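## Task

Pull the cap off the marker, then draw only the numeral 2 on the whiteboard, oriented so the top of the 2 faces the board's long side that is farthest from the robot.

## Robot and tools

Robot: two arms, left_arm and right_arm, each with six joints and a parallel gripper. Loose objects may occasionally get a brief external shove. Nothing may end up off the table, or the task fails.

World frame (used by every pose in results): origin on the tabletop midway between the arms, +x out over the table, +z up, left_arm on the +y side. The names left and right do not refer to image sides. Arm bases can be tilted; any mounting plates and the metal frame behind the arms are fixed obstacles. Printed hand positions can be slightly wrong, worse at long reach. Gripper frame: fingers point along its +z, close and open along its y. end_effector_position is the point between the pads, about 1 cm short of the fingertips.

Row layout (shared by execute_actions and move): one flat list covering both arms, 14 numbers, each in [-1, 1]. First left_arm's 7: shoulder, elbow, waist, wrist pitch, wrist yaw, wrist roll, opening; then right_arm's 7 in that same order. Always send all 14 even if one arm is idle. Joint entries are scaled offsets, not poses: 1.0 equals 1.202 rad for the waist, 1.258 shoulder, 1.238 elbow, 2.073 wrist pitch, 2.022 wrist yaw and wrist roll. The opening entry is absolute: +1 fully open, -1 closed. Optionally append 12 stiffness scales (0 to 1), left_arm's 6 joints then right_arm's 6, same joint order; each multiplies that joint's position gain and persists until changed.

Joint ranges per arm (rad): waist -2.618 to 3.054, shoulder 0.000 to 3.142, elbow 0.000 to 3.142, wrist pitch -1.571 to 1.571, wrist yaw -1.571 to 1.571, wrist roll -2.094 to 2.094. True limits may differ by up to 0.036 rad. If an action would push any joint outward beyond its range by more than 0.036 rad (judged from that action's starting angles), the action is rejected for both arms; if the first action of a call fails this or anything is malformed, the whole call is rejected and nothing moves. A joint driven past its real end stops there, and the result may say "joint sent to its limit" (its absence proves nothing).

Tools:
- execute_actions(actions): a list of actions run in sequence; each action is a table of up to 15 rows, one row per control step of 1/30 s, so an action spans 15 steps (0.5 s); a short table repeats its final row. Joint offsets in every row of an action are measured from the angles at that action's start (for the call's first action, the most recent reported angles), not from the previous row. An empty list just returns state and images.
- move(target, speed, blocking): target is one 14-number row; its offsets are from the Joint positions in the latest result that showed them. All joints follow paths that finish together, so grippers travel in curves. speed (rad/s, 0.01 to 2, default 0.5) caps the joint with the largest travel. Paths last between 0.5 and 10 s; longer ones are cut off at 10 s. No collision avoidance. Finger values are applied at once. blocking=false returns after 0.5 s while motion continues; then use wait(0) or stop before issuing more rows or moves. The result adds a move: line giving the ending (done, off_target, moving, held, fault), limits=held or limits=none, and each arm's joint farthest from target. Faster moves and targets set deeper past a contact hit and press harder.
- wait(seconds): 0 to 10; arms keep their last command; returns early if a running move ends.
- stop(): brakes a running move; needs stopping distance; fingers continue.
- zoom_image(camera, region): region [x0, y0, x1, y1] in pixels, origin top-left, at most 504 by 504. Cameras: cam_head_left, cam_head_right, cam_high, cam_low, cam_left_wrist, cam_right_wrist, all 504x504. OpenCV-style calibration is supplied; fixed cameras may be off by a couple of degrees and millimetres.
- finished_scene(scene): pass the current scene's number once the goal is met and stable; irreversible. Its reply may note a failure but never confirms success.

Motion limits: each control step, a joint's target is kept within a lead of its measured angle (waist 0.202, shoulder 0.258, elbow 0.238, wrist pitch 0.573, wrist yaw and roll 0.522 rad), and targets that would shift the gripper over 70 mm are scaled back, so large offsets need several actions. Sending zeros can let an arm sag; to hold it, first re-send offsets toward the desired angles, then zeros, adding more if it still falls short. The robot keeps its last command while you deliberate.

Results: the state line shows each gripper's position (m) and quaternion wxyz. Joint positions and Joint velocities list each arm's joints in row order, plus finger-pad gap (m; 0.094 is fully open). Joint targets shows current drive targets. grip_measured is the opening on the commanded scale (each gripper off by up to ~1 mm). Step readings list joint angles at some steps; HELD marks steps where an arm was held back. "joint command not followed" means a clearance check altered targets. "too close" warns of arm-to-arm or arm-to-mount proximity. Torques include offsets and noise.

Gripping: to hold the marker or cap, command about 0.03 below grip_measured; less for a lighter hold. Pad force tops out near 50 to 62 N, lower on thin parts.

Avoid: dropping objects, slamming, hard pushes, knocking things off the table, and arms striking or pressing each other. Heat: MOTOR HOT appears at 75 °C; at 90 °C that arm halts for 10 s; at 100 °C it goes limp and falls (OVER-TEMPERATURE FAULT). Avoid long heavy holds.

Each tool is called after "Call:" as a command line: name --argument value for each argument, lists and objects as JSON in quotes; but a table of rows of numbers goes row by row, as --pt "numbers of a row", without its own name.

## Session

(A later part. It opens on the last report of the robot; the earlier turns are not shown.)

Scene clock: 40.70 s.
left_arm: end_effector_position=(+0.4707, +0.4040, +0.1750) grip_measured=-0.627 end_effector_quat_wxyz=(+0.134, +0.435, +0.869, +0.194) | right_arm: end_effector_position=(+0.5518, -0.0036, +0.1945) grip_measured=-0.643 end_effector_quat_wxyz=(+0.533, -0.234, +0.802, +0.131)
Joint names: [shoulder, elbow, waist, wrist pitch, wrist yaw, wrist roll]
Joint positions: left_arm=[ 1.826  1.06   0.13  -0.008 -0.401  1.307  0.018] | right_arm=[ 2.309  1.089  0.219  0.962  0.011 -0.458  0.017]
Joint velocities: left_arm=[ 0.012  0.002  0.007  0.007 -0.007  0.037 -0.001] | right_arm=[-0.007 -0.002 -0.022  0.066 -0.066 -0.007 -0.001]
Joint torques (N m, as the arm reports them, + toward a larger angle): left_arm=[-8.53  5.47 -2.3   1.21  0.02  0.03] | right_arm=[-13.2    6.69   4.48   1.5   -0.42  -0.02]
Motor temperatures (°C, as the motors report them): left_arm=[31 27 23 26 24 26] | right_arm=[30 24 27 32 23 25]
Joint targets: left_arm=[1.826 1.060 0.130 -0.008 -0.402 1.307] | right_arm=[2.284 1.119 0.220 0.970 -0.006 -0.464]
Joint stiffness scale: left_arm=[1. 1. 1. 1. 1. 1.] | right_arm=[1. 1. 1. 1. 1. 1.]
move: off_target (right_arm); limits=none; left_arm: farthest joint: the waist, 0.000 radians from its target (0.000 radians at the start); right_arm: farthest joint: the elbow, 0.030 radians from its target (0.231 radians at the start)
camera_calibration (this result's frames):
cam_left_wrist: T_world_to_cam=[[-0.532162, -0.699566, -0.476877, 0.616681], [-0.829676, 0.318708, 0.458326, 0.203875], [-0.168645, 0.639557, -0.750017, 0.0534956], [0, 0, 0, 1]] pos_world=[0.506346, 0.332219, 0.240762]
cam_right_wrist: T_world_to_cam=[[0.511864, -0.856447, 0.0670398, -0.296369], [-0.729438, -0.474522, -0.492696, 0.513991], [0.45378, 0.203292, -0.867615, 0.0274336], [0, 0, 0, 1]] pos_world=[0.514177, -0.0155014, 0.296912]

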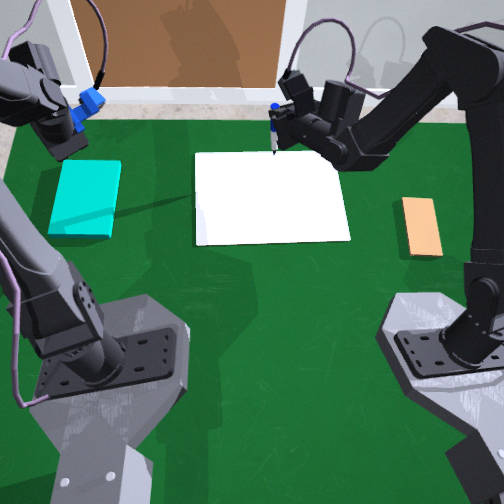

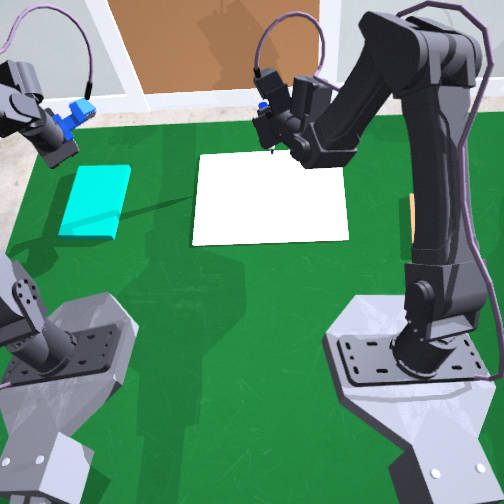

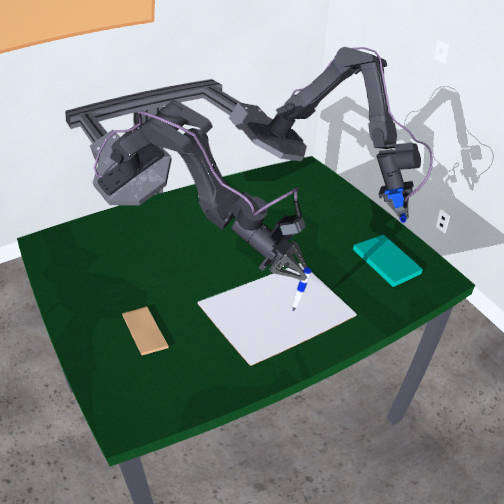

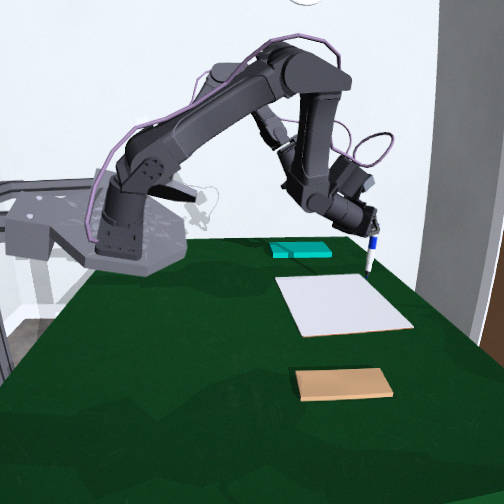

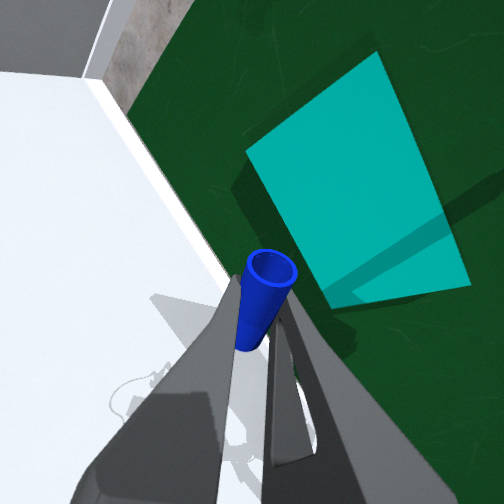

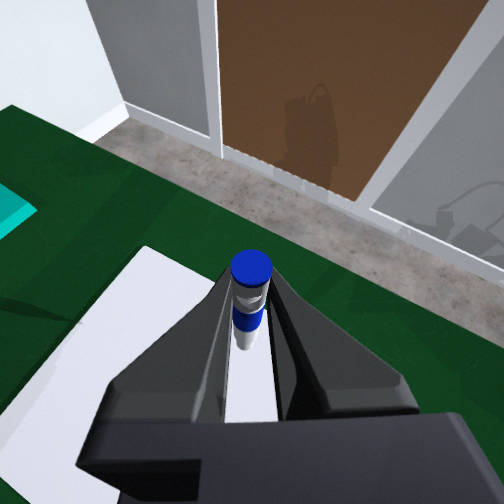

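Call:
execute_actions --actions '[]'

Scene clock: 41.77 s.
left_arm: end_effector_position=(+0.4707, +0.4040, +0.1750) grip_measured=-0.627 end_effector_quat_wxyz=(+0.134, +0.435, +0.869, +0.194) | right_arm: end_effector_position=(+0.5518, -0.0036, +0.1945) grip_measured=-0.643 end_effector_quat_wxyz=(+0.533, -0.234, +0.802, +0.131)
Joint names: [shoulder, elbow, waist, wrist pitch, wrist yaw, wrist roll]
Joint positions: left_arm=[ 1.826  1.06   0.13  -0.008 -0.401  1.307  0.018] | right_arm=[ 2.309  1.089  0.219  0.962  0.011 -0.458  0.017]
Joint velocities: left_arm=[ 0.002  0.007  0.002 -0.037  0.022  0.007  0.001] | right_arm=[-0.007 -0.017 -0.002  0.081 -0.022  0.007  0.   ]
Joint torques (N m, as the arm reports them, + toward a larger angle): left_arm=[-8.59  5.43 -2.3   1.22  0.02  0.02] | right_arm=[-13.17   6.66   4.39   1.5   -0.41  -0.06]
Motor temperatures (°C, as the motors report them): left_arm=[31 27 23 26 24 26] | right_arm=[30 24 27 32 23 25]
Joint targets: left_arm=[1.826 1.060 0.130 -0.008 -0.402 1.307] | right_arm=[2.284 1.119 0.220 0.970 -0.006 -0.464]
Joint stiffness scale: left_arm=[1. 1. 1. 1. 1. 1.] | right_arm=[1. 1. 1. 1. 1. 1.]
camera_calibration (this result's frames):
cam_left_wrist: T_world_to_cam=[[-0.532162, -0.699566, -0.476877, 0.616681], [-0.829676, 0.318708, 0.458326, 0.203875], [-0.168645, 0.639557, -0.750017, 0.0534956], [0, 0, 0, 1]] pos_world=[0.506346, 0.332219, 0.240762]
cam_right_wrist: T_world_to_cam=[[0.511982, -0.856349, 0.067389, -0.296502], [-0.729279, -0.474782, -0.49268, 0.5139], [0.453901, 0.203098, -0.867597, 0.0273623], [0, 0, 0, 1]] pos_world=[0.514161, -0.0154761, 0.296909]

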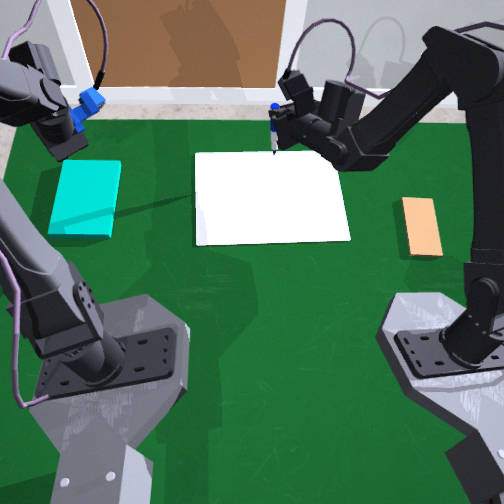

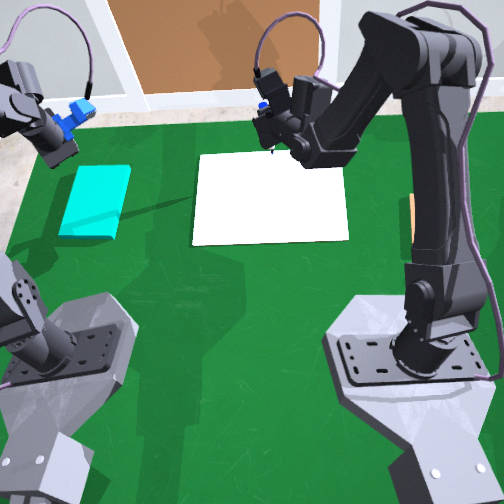

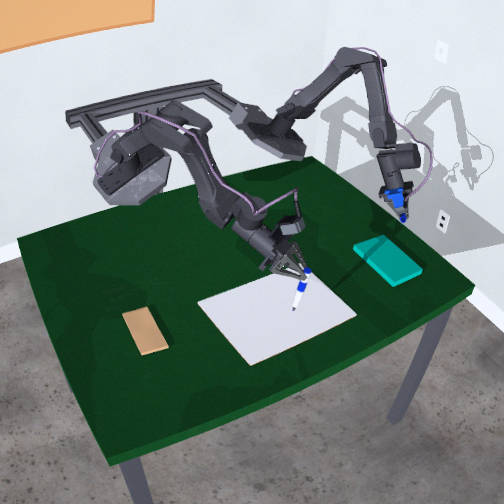

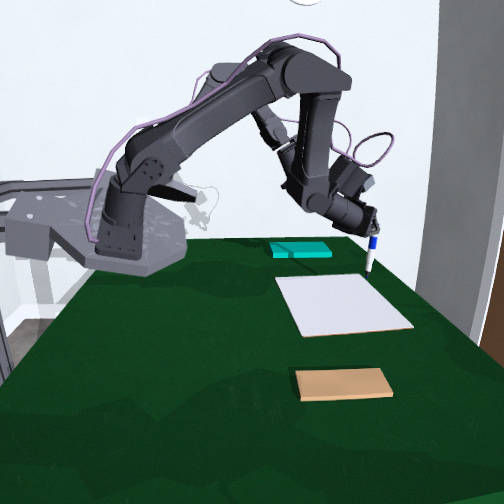

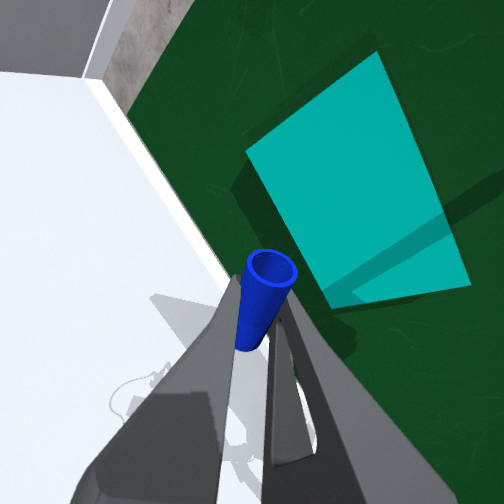

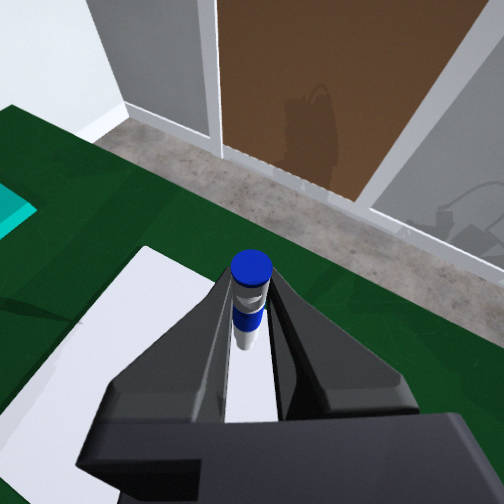

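Call:
move --target '[0,0,0,0,0,0,-0.68,0.13,0.02,0.018,0.004,-0.005,-0.003,-0.70]' --speed 0.2

Call:
zoom_image --camera "cam_head_left" --region '[170,80,370,260]'

Scene clock: 43.13 s.
left_arm: end_effector_position=(+0.4707, +0.4040, +0.1750) grip_measured=-0.627 end_effector_quat_wxyz=(+0.134, +0.435, +0.869, +0.194) | right_arm: end_effector_position=(+0.5184, +0.0117, +0.1336) grip_measured=-0.643 end_effector_quat_wxyz=(+0.487, -0.258, +0.823, +0.138)
Joint names: [shoulder, elbow, waist, wrist pitch, wrist yaw, wrist roll]
Joint positions: left_arm=[ 1.826  1.06   0.13  -0.008 -0.401  1.307  0.018] | right_arm=[ 2.448  1.089  0.221  0.989  0.011 -0.466  0.017]
Joint velocities: left_arm=[-0.002 -0.007  0.002 -0.037 -0.066 -0.037  0.001] | right_arm=[-0.022 -0.007 -0.002  0.022 -0.007  0.022 -0.001]
Joint torques (N m, as the arm reports them, + toward a larger angle): left_arm=[-8.53  5.45 -2.27  1.21  0.03  0.03] | right_arm=[-8.8   5.47  6.09  1.18 -0.34  0.04]
Motor temperatures (°C, as the motors report them): left_arm=[31 27 23 26 24 26] | right_arm=[31 24 27 32 23 25]
Joint targets: left_arm=[1.826 1.060 0.130 -0.008 -0.401 1.307] | right_arm=[2.473 1.114 0.240 0.970 0.001 -0.464]
Joint stiffness scale: left_arm=[1. 1. 1. 1. 1. 1.] | right_arm=[1. 1. 1. 1. 1. 1.]
move: off_target (right_arm); limits=none; left_arm: farthest joint: the waist, 0.000 radians from its target (0.000 radians at the start); right_arm: farthest joint: the shoulder, 0.025 radians from its target (0.163 radians at the start)
camera_calibration (this result's frames):
cam_left_wrist: T_world_to_cam=[[-0.532162, -0.699566, -0.476877, 0.616681], [-0.829676, 0.318708, 0.458326, 0.203875], [-0.168645, 0.639557, -0.750017, 0.0534956], [0, 0, 0, 1]] pos_world=[0.506346, 0.332219, 0.240762]
cam_right_wrist: T_world_to_cam=[[0.557399, -0.828493, 0.053903, -0.284237], [-0.746692, -0.528632, -0.403731, 0.464513], [0.362983, 0.18479, -0.913288, 0.0399648], [0, 0, 0, 1]] pos_world=[0.490776, 0.00268278, 0.239359]

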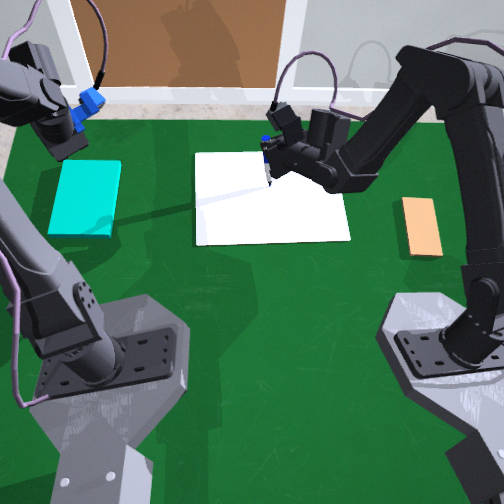

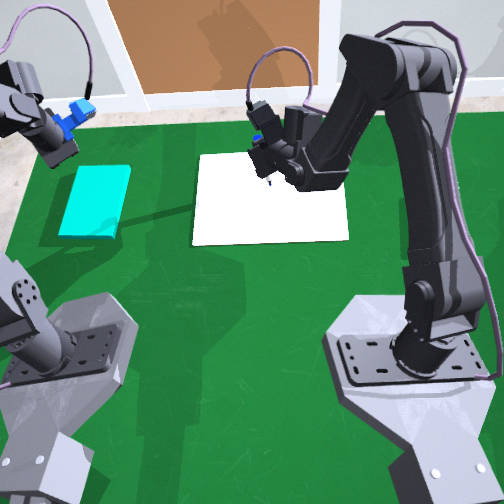

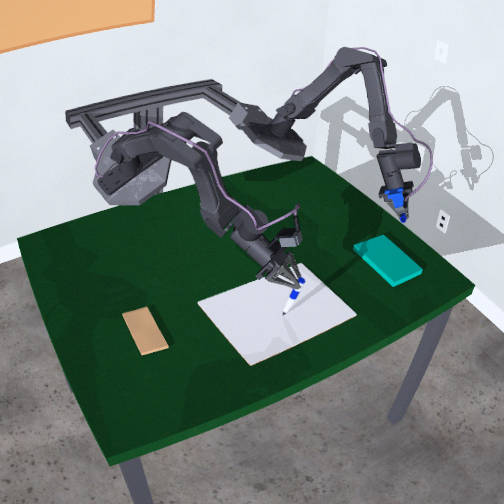

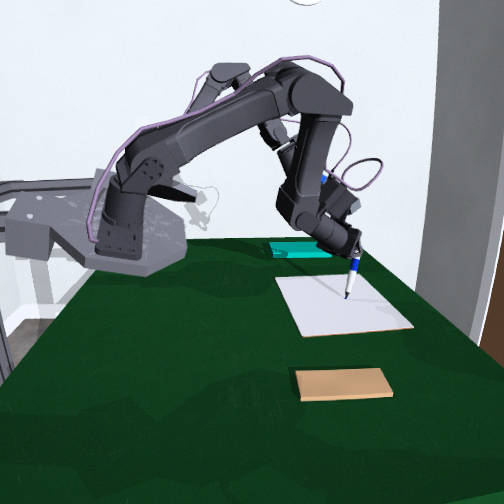

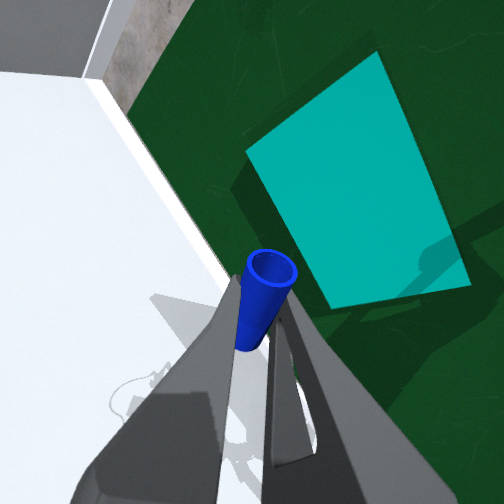

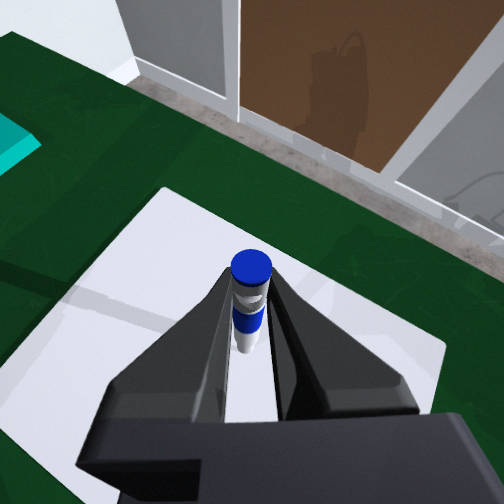

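Region (170, 80, 370, 260) of cam_head_left's 504x504 image, scaled by 2.520, with more detail than that image has; it fills the top 454 rows of this view, and the rest is white.

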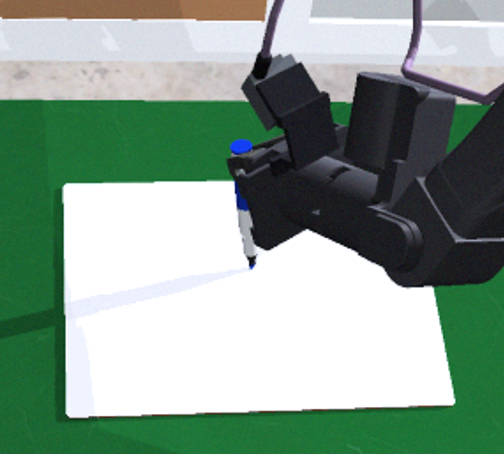

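Call:
move --target '[0,0,0,0,0,0,-0.68,0.078,0.025,0.017,-0.009,-0.005,0,-0.70]' --speed 0.06

Scene clock: 45.27 s.
left_arm: end_effector_position=(+0.4707, +0.4040, +0.1750) grip_measured=-0.627 end_effector_quat_wxyz=(+0.134, +0.435, +0.869, +0.194) | right_arm: end_effector_position=(+0.5205, +0.0189, +0.1300) grip_measured=-0.643 end_effector_quat_wxyz=(+0.505, -0.258, +0.812, +0.136)
Joint names: [shoulder, elbow, waist, wrist pitch, wrist yaw, wrist roll]
Joint positions: left_arm=[ 1.826  1.06   0.13  -0.008 -0.401  1.307  0.018] | right_arm=[ 2.499  1.113  0.227  1.055  0.007 -0.476  0.017]
Joint velocities: left_arm=[-0.002 -0.002  0.007  0.066 -0.022  0.037 -0.001] | right_arm=[ 0.007 -0.002  0.002 -0.037  0.022 -0.007  0.   ]
Joint torques (N m, as the arm reports them, + toward a larger angle): left_arm=[-8.52  5.43 -2.31  1.22  0.03  0.03] | right_arm=[-7.09  3.86  5.66  0.5  -0.29  0.13]
Motor temperatures (°C, as the motors report them): left_arm=[31 27 23 26 24 26] | right_arm=[30 24 27 32 23 25]
Joint targets: left_arm=[1.826 1.060 0.130 -0.008 -0.401 1.307] | right_arm=[2.546 1.120 0.241 0.971 0.001 -0.466]
Joint stiffness scale: left_arm=[1. 1. 1. 1. 1. 1.] | right_arm=[1. 1. 1. 1. 1. 1.]
move: off_target (right_arm); limits=none; left_arm: farthest joint: the waist, 0.000 radians from its target (0.000 radians at the start); right_arm: farthest joint: the wrist pitch, 0.085 radians from its target (0.019 radians at the start)
camera_calibration (this result's frames):
cam_left_wrist: T_world_to_cam=[[-0.532162, -0.699566, -0.476877, 0.616681], [-0.829676, 0.318708, 0.458326, 0.203875], [-0.168645, 0.639557, -0.750017, 0.0534956], [0, 0, 0, 1]] pos_world=[0.506346, 0.332219, 0.240762]
cam_right_wrist: T_world_to_cam=[[0.553964, -0.829733, 0.0683163, -0.279358], [-0.730362, -0.523724, -0.438502, 0.464364], [0.399619, 0.193019, -0.89613, 0.0131789], [0, 0, 0, 1]] pos_world=[0.488642, 0.00886237, 0.234519]

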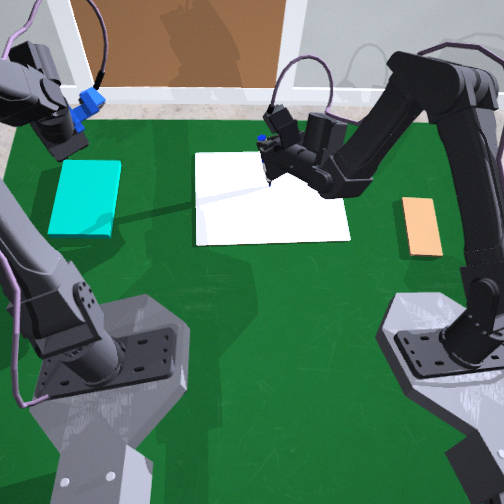

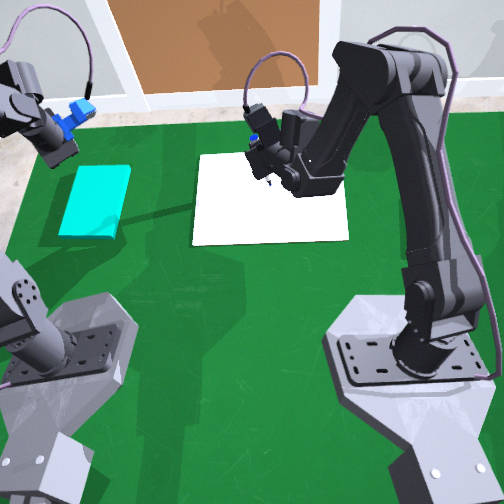

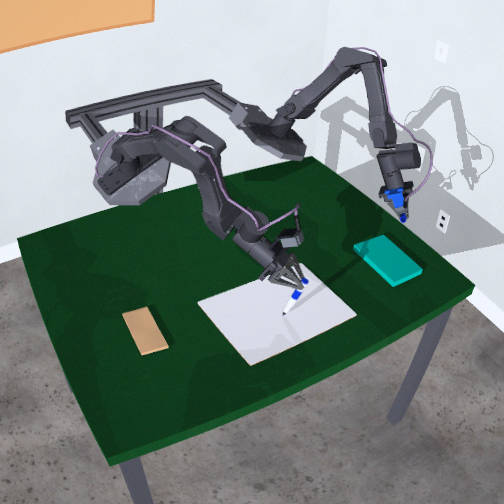

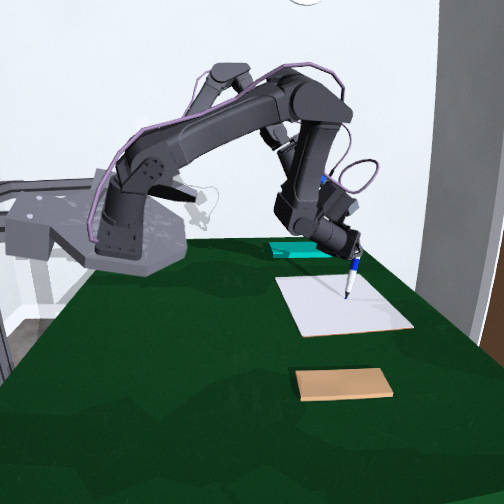

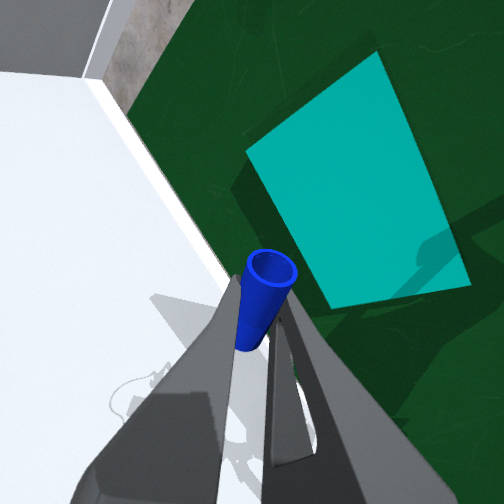

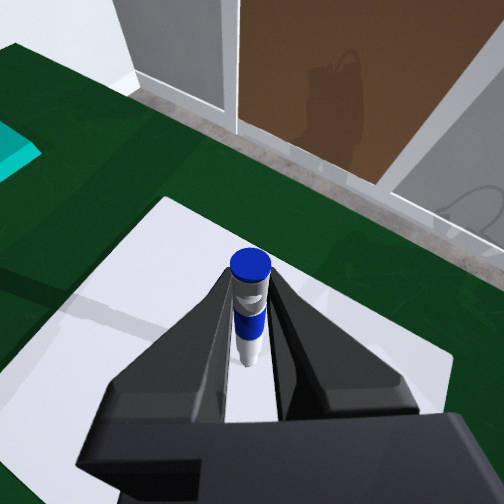

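Call:
move --target '[0,0,0,0,0,0,-0.68,-0.013,0.034,-0.024,-0.063,-0.003,0.005,-0.70]' --speed 0.1

Call:
zoom_image --camera "cam_high" --region '[200,240,360,370]'

Scene clock: 47.37 s.
left_arm: end_effector_position=(+0.4707, +0.4040, +0.1750) grip_measured=-0.627 end_effector_quat_wxyz=(+0.134, +0.435, +0.869, +0.194) | right_arm: end_effector_position=(+0.5274, +0.0186, +0.1283) grip_measured=-0.643 end_effector_quat_wxyz=(+0.500, -0.258, +0.814, +0.146)
Joint names: [shoulder, elbow, waist, wrist pitch, wrist yaw, wrist roll]
Joint positions: left_arm=[ 1.826  1.06   0.13  -0.008 -0.401  1.307  0.018] | right_arm=[ 2.499  1.146  0.214  1.012 -0.019 -0.468  0.017]
Joint velocities: left_arm=[-0.007 -0.002 -0.012 -0.022  0.051 -0.022 -0.   ] | right_arm=[-0.007  0.012 -0.022  0.051  0.037  0.007 -0.001]
Joint torques (N m, as the arm reports them, + toward a larger angle): left_arm=[-8.59  5.44 -2.31  1.21  0.04  0.03] | right_arm=[-12.53   4.32   3.09   0.48   0.02   0.04]
Motor temperatures (°C, as the motors report them): left_arm=[31 27 23 26 24 26] | right_arm=[31 24 27 32 23 25]
Joint targets: left_arm=[1.826 1.060 0.130 -0.008 -0.401 1.307] | right_arm=[2.483 1.155 0.199 0.925 0.001 -0.466]
Joint stiffness scale: left_arm=[1. 1. 1. 1. 1. 1.] | right_arm=[1. 1. 1. 1. 1. 1.]
move: off_target (right_arm); limits=none; left_arm: farthest joint: the waist, 0.000 radians from its target (0.000 radians at the start); right_arm: farthest joint: the wrist pitch, 0.087 radians from its target (0.131 radians at the start)
camera_calibration (this result's frames):
cam_left_wrist: T_world_to_cam=[[-0.532162, -0.699566, -0.476877, 0.616681], [-0.829676, 0.318708, 0.458326, 0.203875], [-0.168645, 0.639557, -0.750017, 0.0534956], [0, 0, 0, 1]] pos_world=[0.506346, 0.332219, 0.240762]
cam_right_wrist: T_world_to_cam=[[0.562677, -0.825207, 0.0492741, -0.285571], [-0.731771, -0.524923, -0.434703, 0.468834], [0.384585, 0.20854, -0.899225, 0.0169646], [0, 0, 0, 1]] pos_world=[0.497239, 0.00690836, 0.23313]

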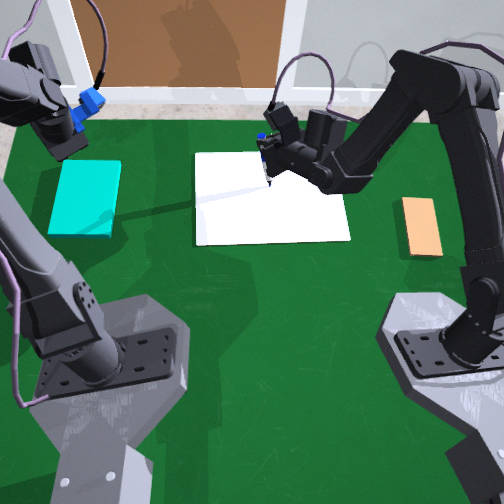

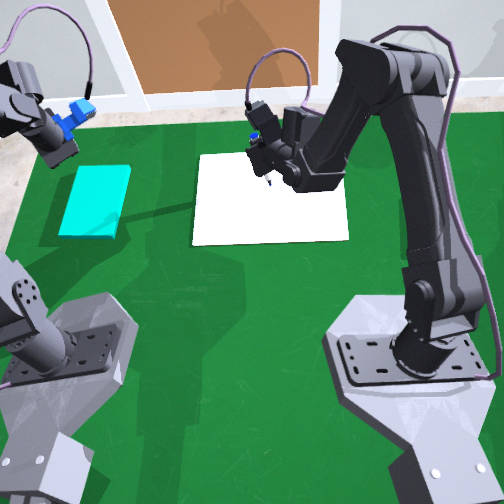

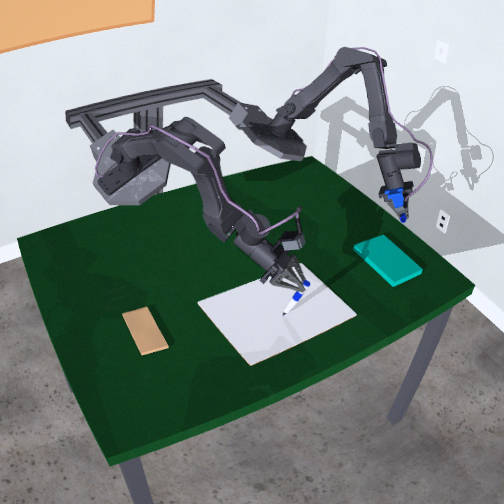

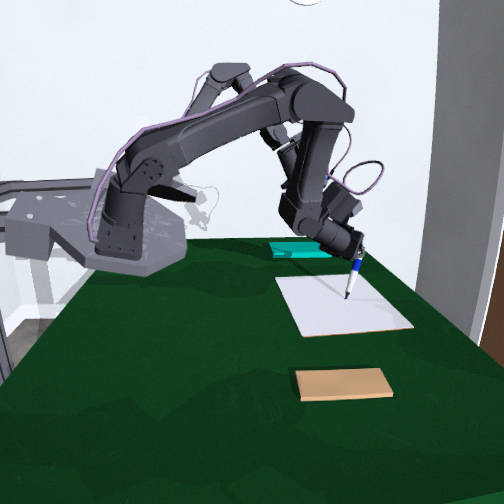

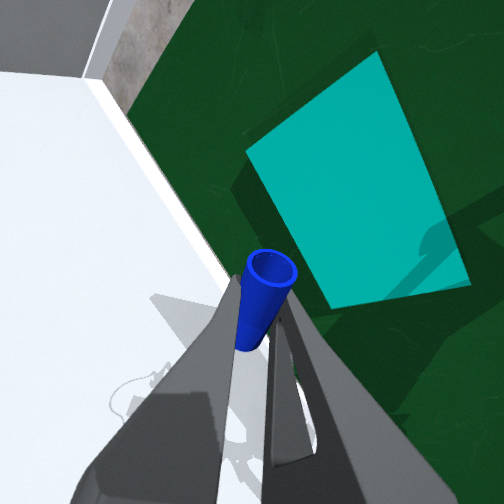

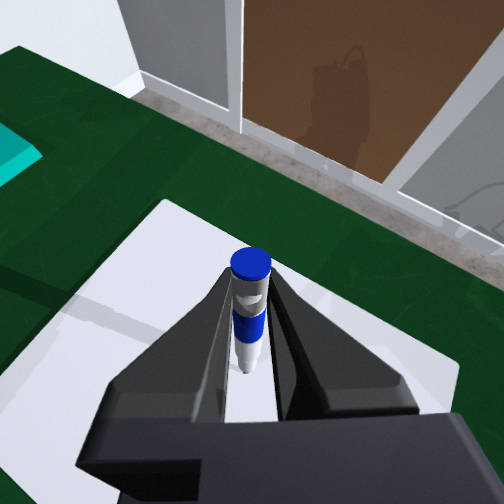

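Region (200, 240, 360, 370) of cam_high's 504x504 image, scaled by 3.150, with more detail than that image has; it fills the top 410 rows of this view, and the rest is white.

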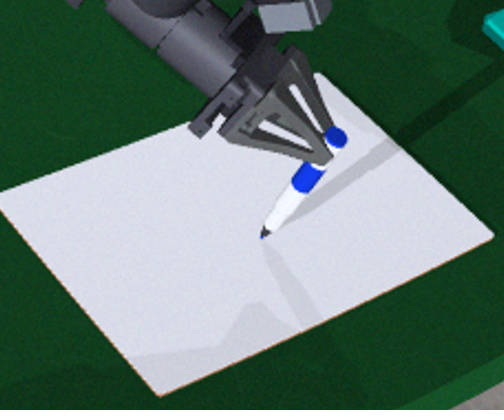

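Call:
move --target '[0,0,0,0,0,0,-0.68,-0.035,0.007,-0.012,-0.042,0.01,0,-0.70]' --speed 0.1

Call:
zoom_image --camera "cam_high" --region '[200,240,360,370]'

Scene clock: 48.90 s.
left_arm: end_effector_position=(+0.4707, +0.4040, +0.1750) grip_measured=-0.627 end_effector_quat_wxyz=(+0.134, +0.435, +0.869, +0.194) | right_arm: end_effector_position=(+0.5281, +0.0168, +0.1298) grip_measured=-0.643 end_effector_quat_wxyz=(+0.491, -0.259, +0.819, +0.148)
Joint names: [shoulder, elbow, waist, wrist pitch, wrist yaw, wrist roll]
Joint positions: left_arm=[ 1.826  1.06   0.13  -0.008 -0.401  1.307  0.018] | right_arm=[ 2.477  1.146  0.211  0.968 -0.021 -0.464  0.017]
Joint velocities: left_arm=[ 0.002 -0.012  0.002 -0.022  0.022 -0.11  -0.   ] | right_arm=[-0.027 -0.017 -0.002  0.066  0.022 -0.022  0.001]
Joint torques (N m, as the arm reports them, + toward a larger angle): left_arm=[-8.55  5.44 -2.3   1.21  0.03  0.02] | right_arm=[-13.06   4.27   3.33   0.92   0.03  -0.03]
Motor temperatures (°C, as the motors report them): left_arm=[31 27 23 26 24 26] | right_arm=[31 24 27 32 23 25]
Joint targets: left_arm=[1.826 1.060 0.130 -0.008 -0.401 1.307] | right_arm=[2.455 1.154 0.199 0.924 0.001 -0.468]
Joint stiffness scale: left_arm=[1. 1. 1. 1. 1. 1.] | right_arm=[1. 1. 1. 1. 1. 1.]
move: off_target (right_arm); limits=none; left_arm: farthest joint: the waist, 0.000 radians from its target (0.000 radians at the start); right_arm: farthest joint: the wrist pitch, 0.043 radians from its target (0.086 radians at the start)
camera_calibration (this result's frames):
cam_left_wrist: T_world_to_cam=[[-0.532162, -0.699566, -0.476877, 0.616681], [-0.829676, 0.318708, 0.458326, 0.203875], [-0.168645, 0.639557, -0.750017, 0.0534956], [0, 0, 0, 1]] pos_world=[0.506346, 0.332219, 0.240762]
cam_right_wrist: T_world_to_cam=[[0.567855, -0.822126, 0.0406065, -0.289208], [-0.738163, -0.530448, -0.416823, 0.470125], [0.364221, 0.206721, -0.90808, 0.0303951], [0, 0, 0, 1]] pos_world=[0.500186, 0.00532834, 0.235304]

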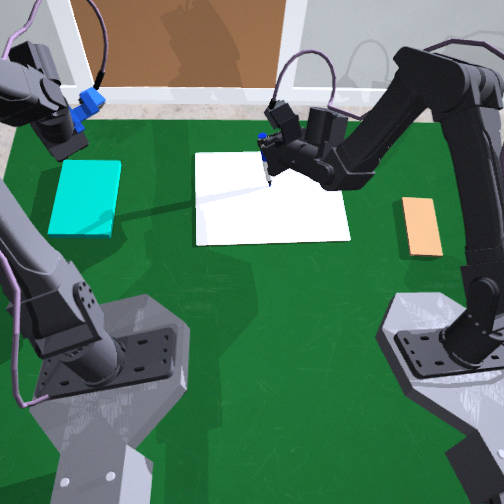

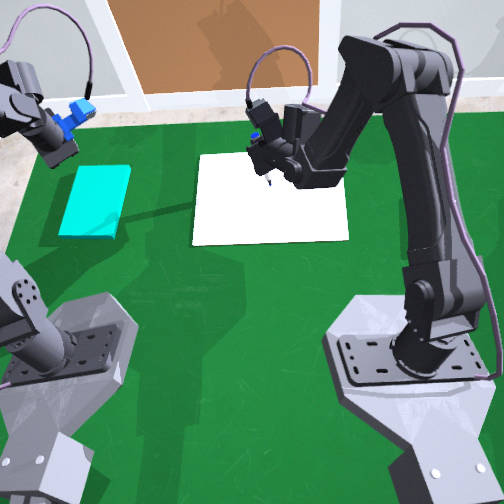

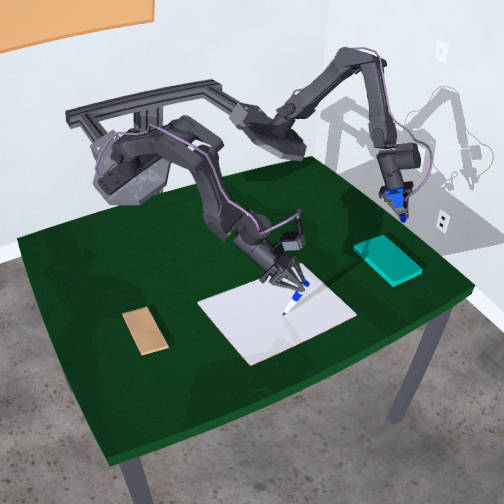

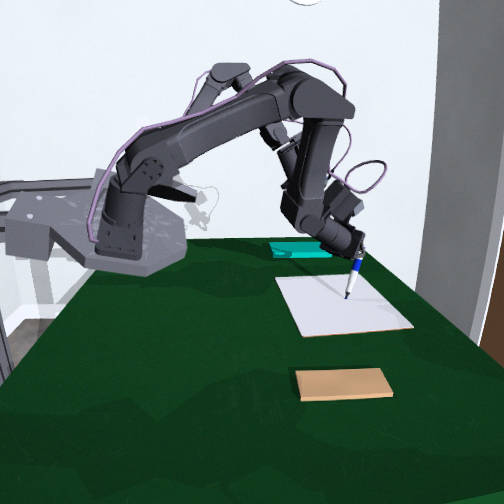

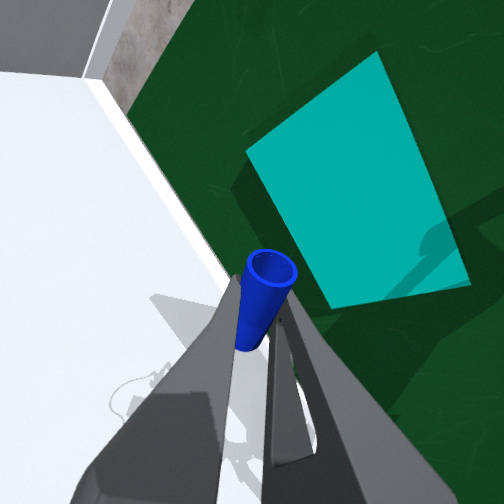

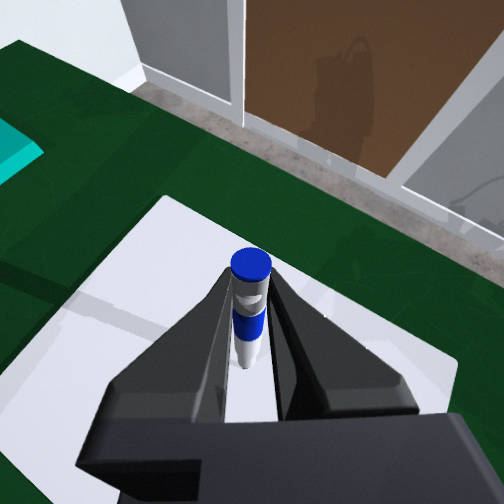

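Region (200, 240, 360, 370) of cam_high's 504x504 image, scaled by 3.150, with more detail than that image has; it fills the top 410 rows of this view, and the rest is white.

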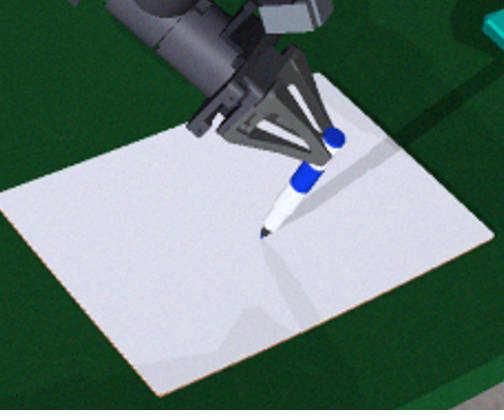

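Call:
move --target '[0,0,0,0,0,0,-0.68,-0.022,0.004,-0.012,-0.012,0.01,0,-0.70]' --speed 0.1

Call:
zoom_image --camera "cam_high" --region '[200,240,360,370]'

Scene clock: 50.17 s.
left_arm: end_effector_position=(+0.4707, +0.4040, +0.1750) grip_measured=-0.627 end_effector_quat_wxyz=(+0.134, +0.435, +0.869, +0.194) | right_arm: end_effector_position=(+0.5289, +0.0154, +0.1298) grip_measured=-0.643 end_effector_quat_wxyz=(+0.491, -0.257, +0.819, +0.148)
Joint names: [shoulder, elbow, waist, wrist pitch, wrist yaw, wrist roll]
Joint positions: left_arm=[ 1.826  1.06   0.13  -0.008 -0.401  1.307  0.018] | right_arm=[ 2.477  1.146  0.208  0.97  -0.022 -0.46   0.017]
Joint velocities: left_arm=[-0.017  0.007 -0.002  0.007  0.022  0.051 -0.001] | right_arm=[-0.002 -0.002 -0.002 -0.051  0.007 -0.037  0.   ]
Joint torques (N m, as the arm reports them, + toward a larger angle): left_arm=[-8.56  5.45 -2.29  1.22  0.03  0.03] | right_arm=[-13.55   3.91   3.35   1.08   0.04  -0.03]
Motor temperatures (°C, as the motors report them): left_arm=[31 27 23 26 24 26] | right_arm=[31 24 27 32 23 25]
Joint targets: left_arm=[1.826 1.060 0.130 -0.008 -0.401 1.307] | right_arm=[2.450 1.151 0.197 0.943 -0.000 -0.464]
Joint stiffness scale: left_arm=[1. 1. 1. 1. 1. 1.] | right_arm=[1. 1. 1. 1. 1. 1.]
move: off_target (right_arm); limits=none; left_arm: farthest joint: the waist, 0.000 radians from its target (0.000 radians at the start); right_arm: farthest joint: the shoulder, 0.028 radians from its target (0.028 radians at the start)
camera_calibration (this result's frames):
cam_left_wrist: T_world_to_cam=[[-0.532162, -0.699566, -0.476877, 0.616681], [-0.829676, 0.318708, 0.458326, 0.203875], [-0.168645, 0.639557, -0.750017, 0.0534956], [0, 0, 0, 1]] pos_world=[0.506346, 0.332219, 0.240762]
cam_right_wrist: T_world_to_cam=[[0.564507, -0.824584, 0.0373149, -0.288539], [-0.740397, -0.525821, -0.418718, 0.47142], [0.364889, 0.208741, -0.90735, 0.0298714], [0, 0, 0, 1]] pos_world=[0.50102, 0.00372237, 0.235262]

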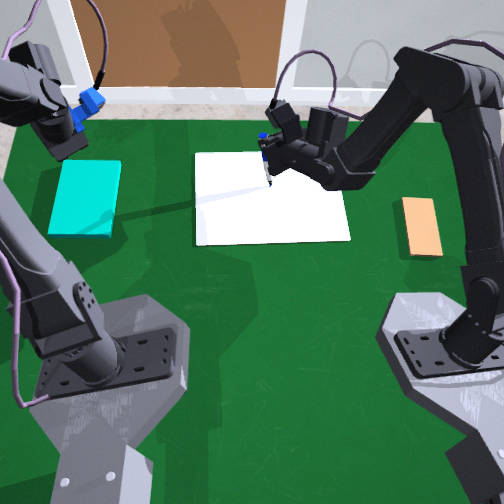

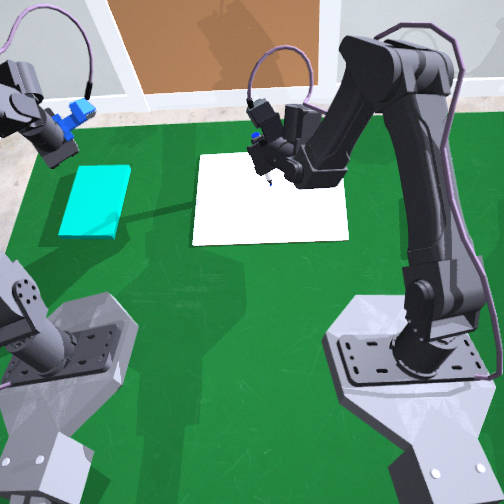

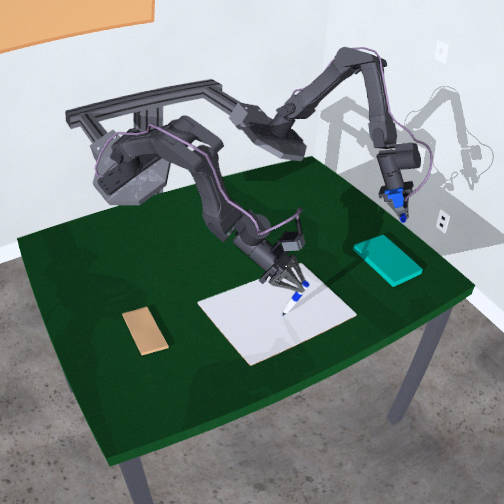

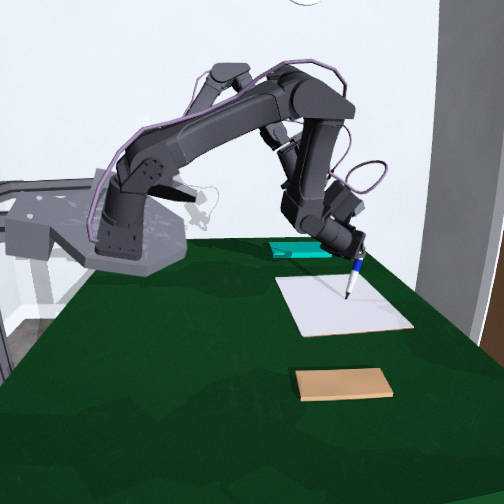

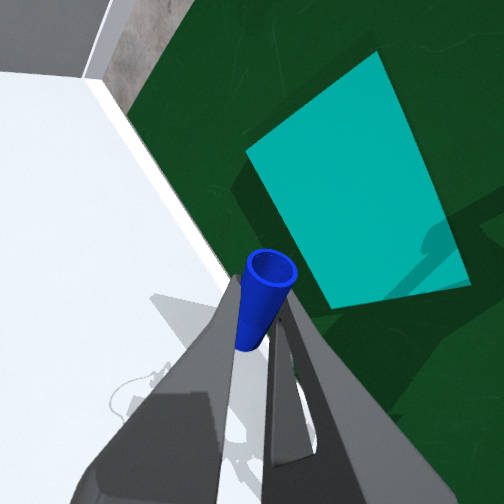

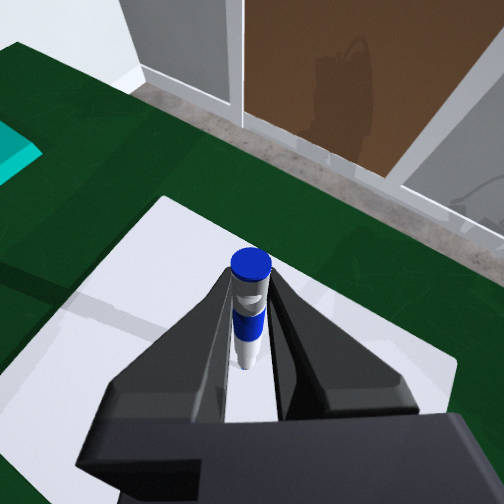

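Region (200, 240, 360, 370) of cam_high's 504x504 image, scaled by 3.150, with more detail than that image has; it fills the top 410 rows of this view, and the rest is white.

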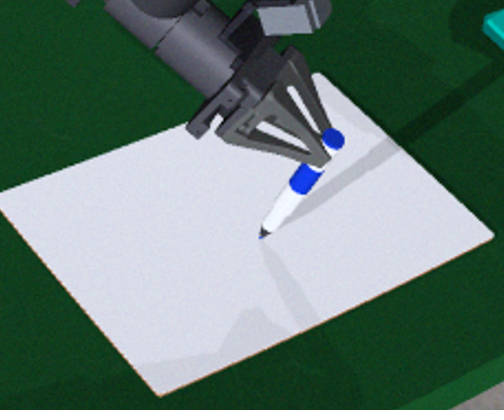

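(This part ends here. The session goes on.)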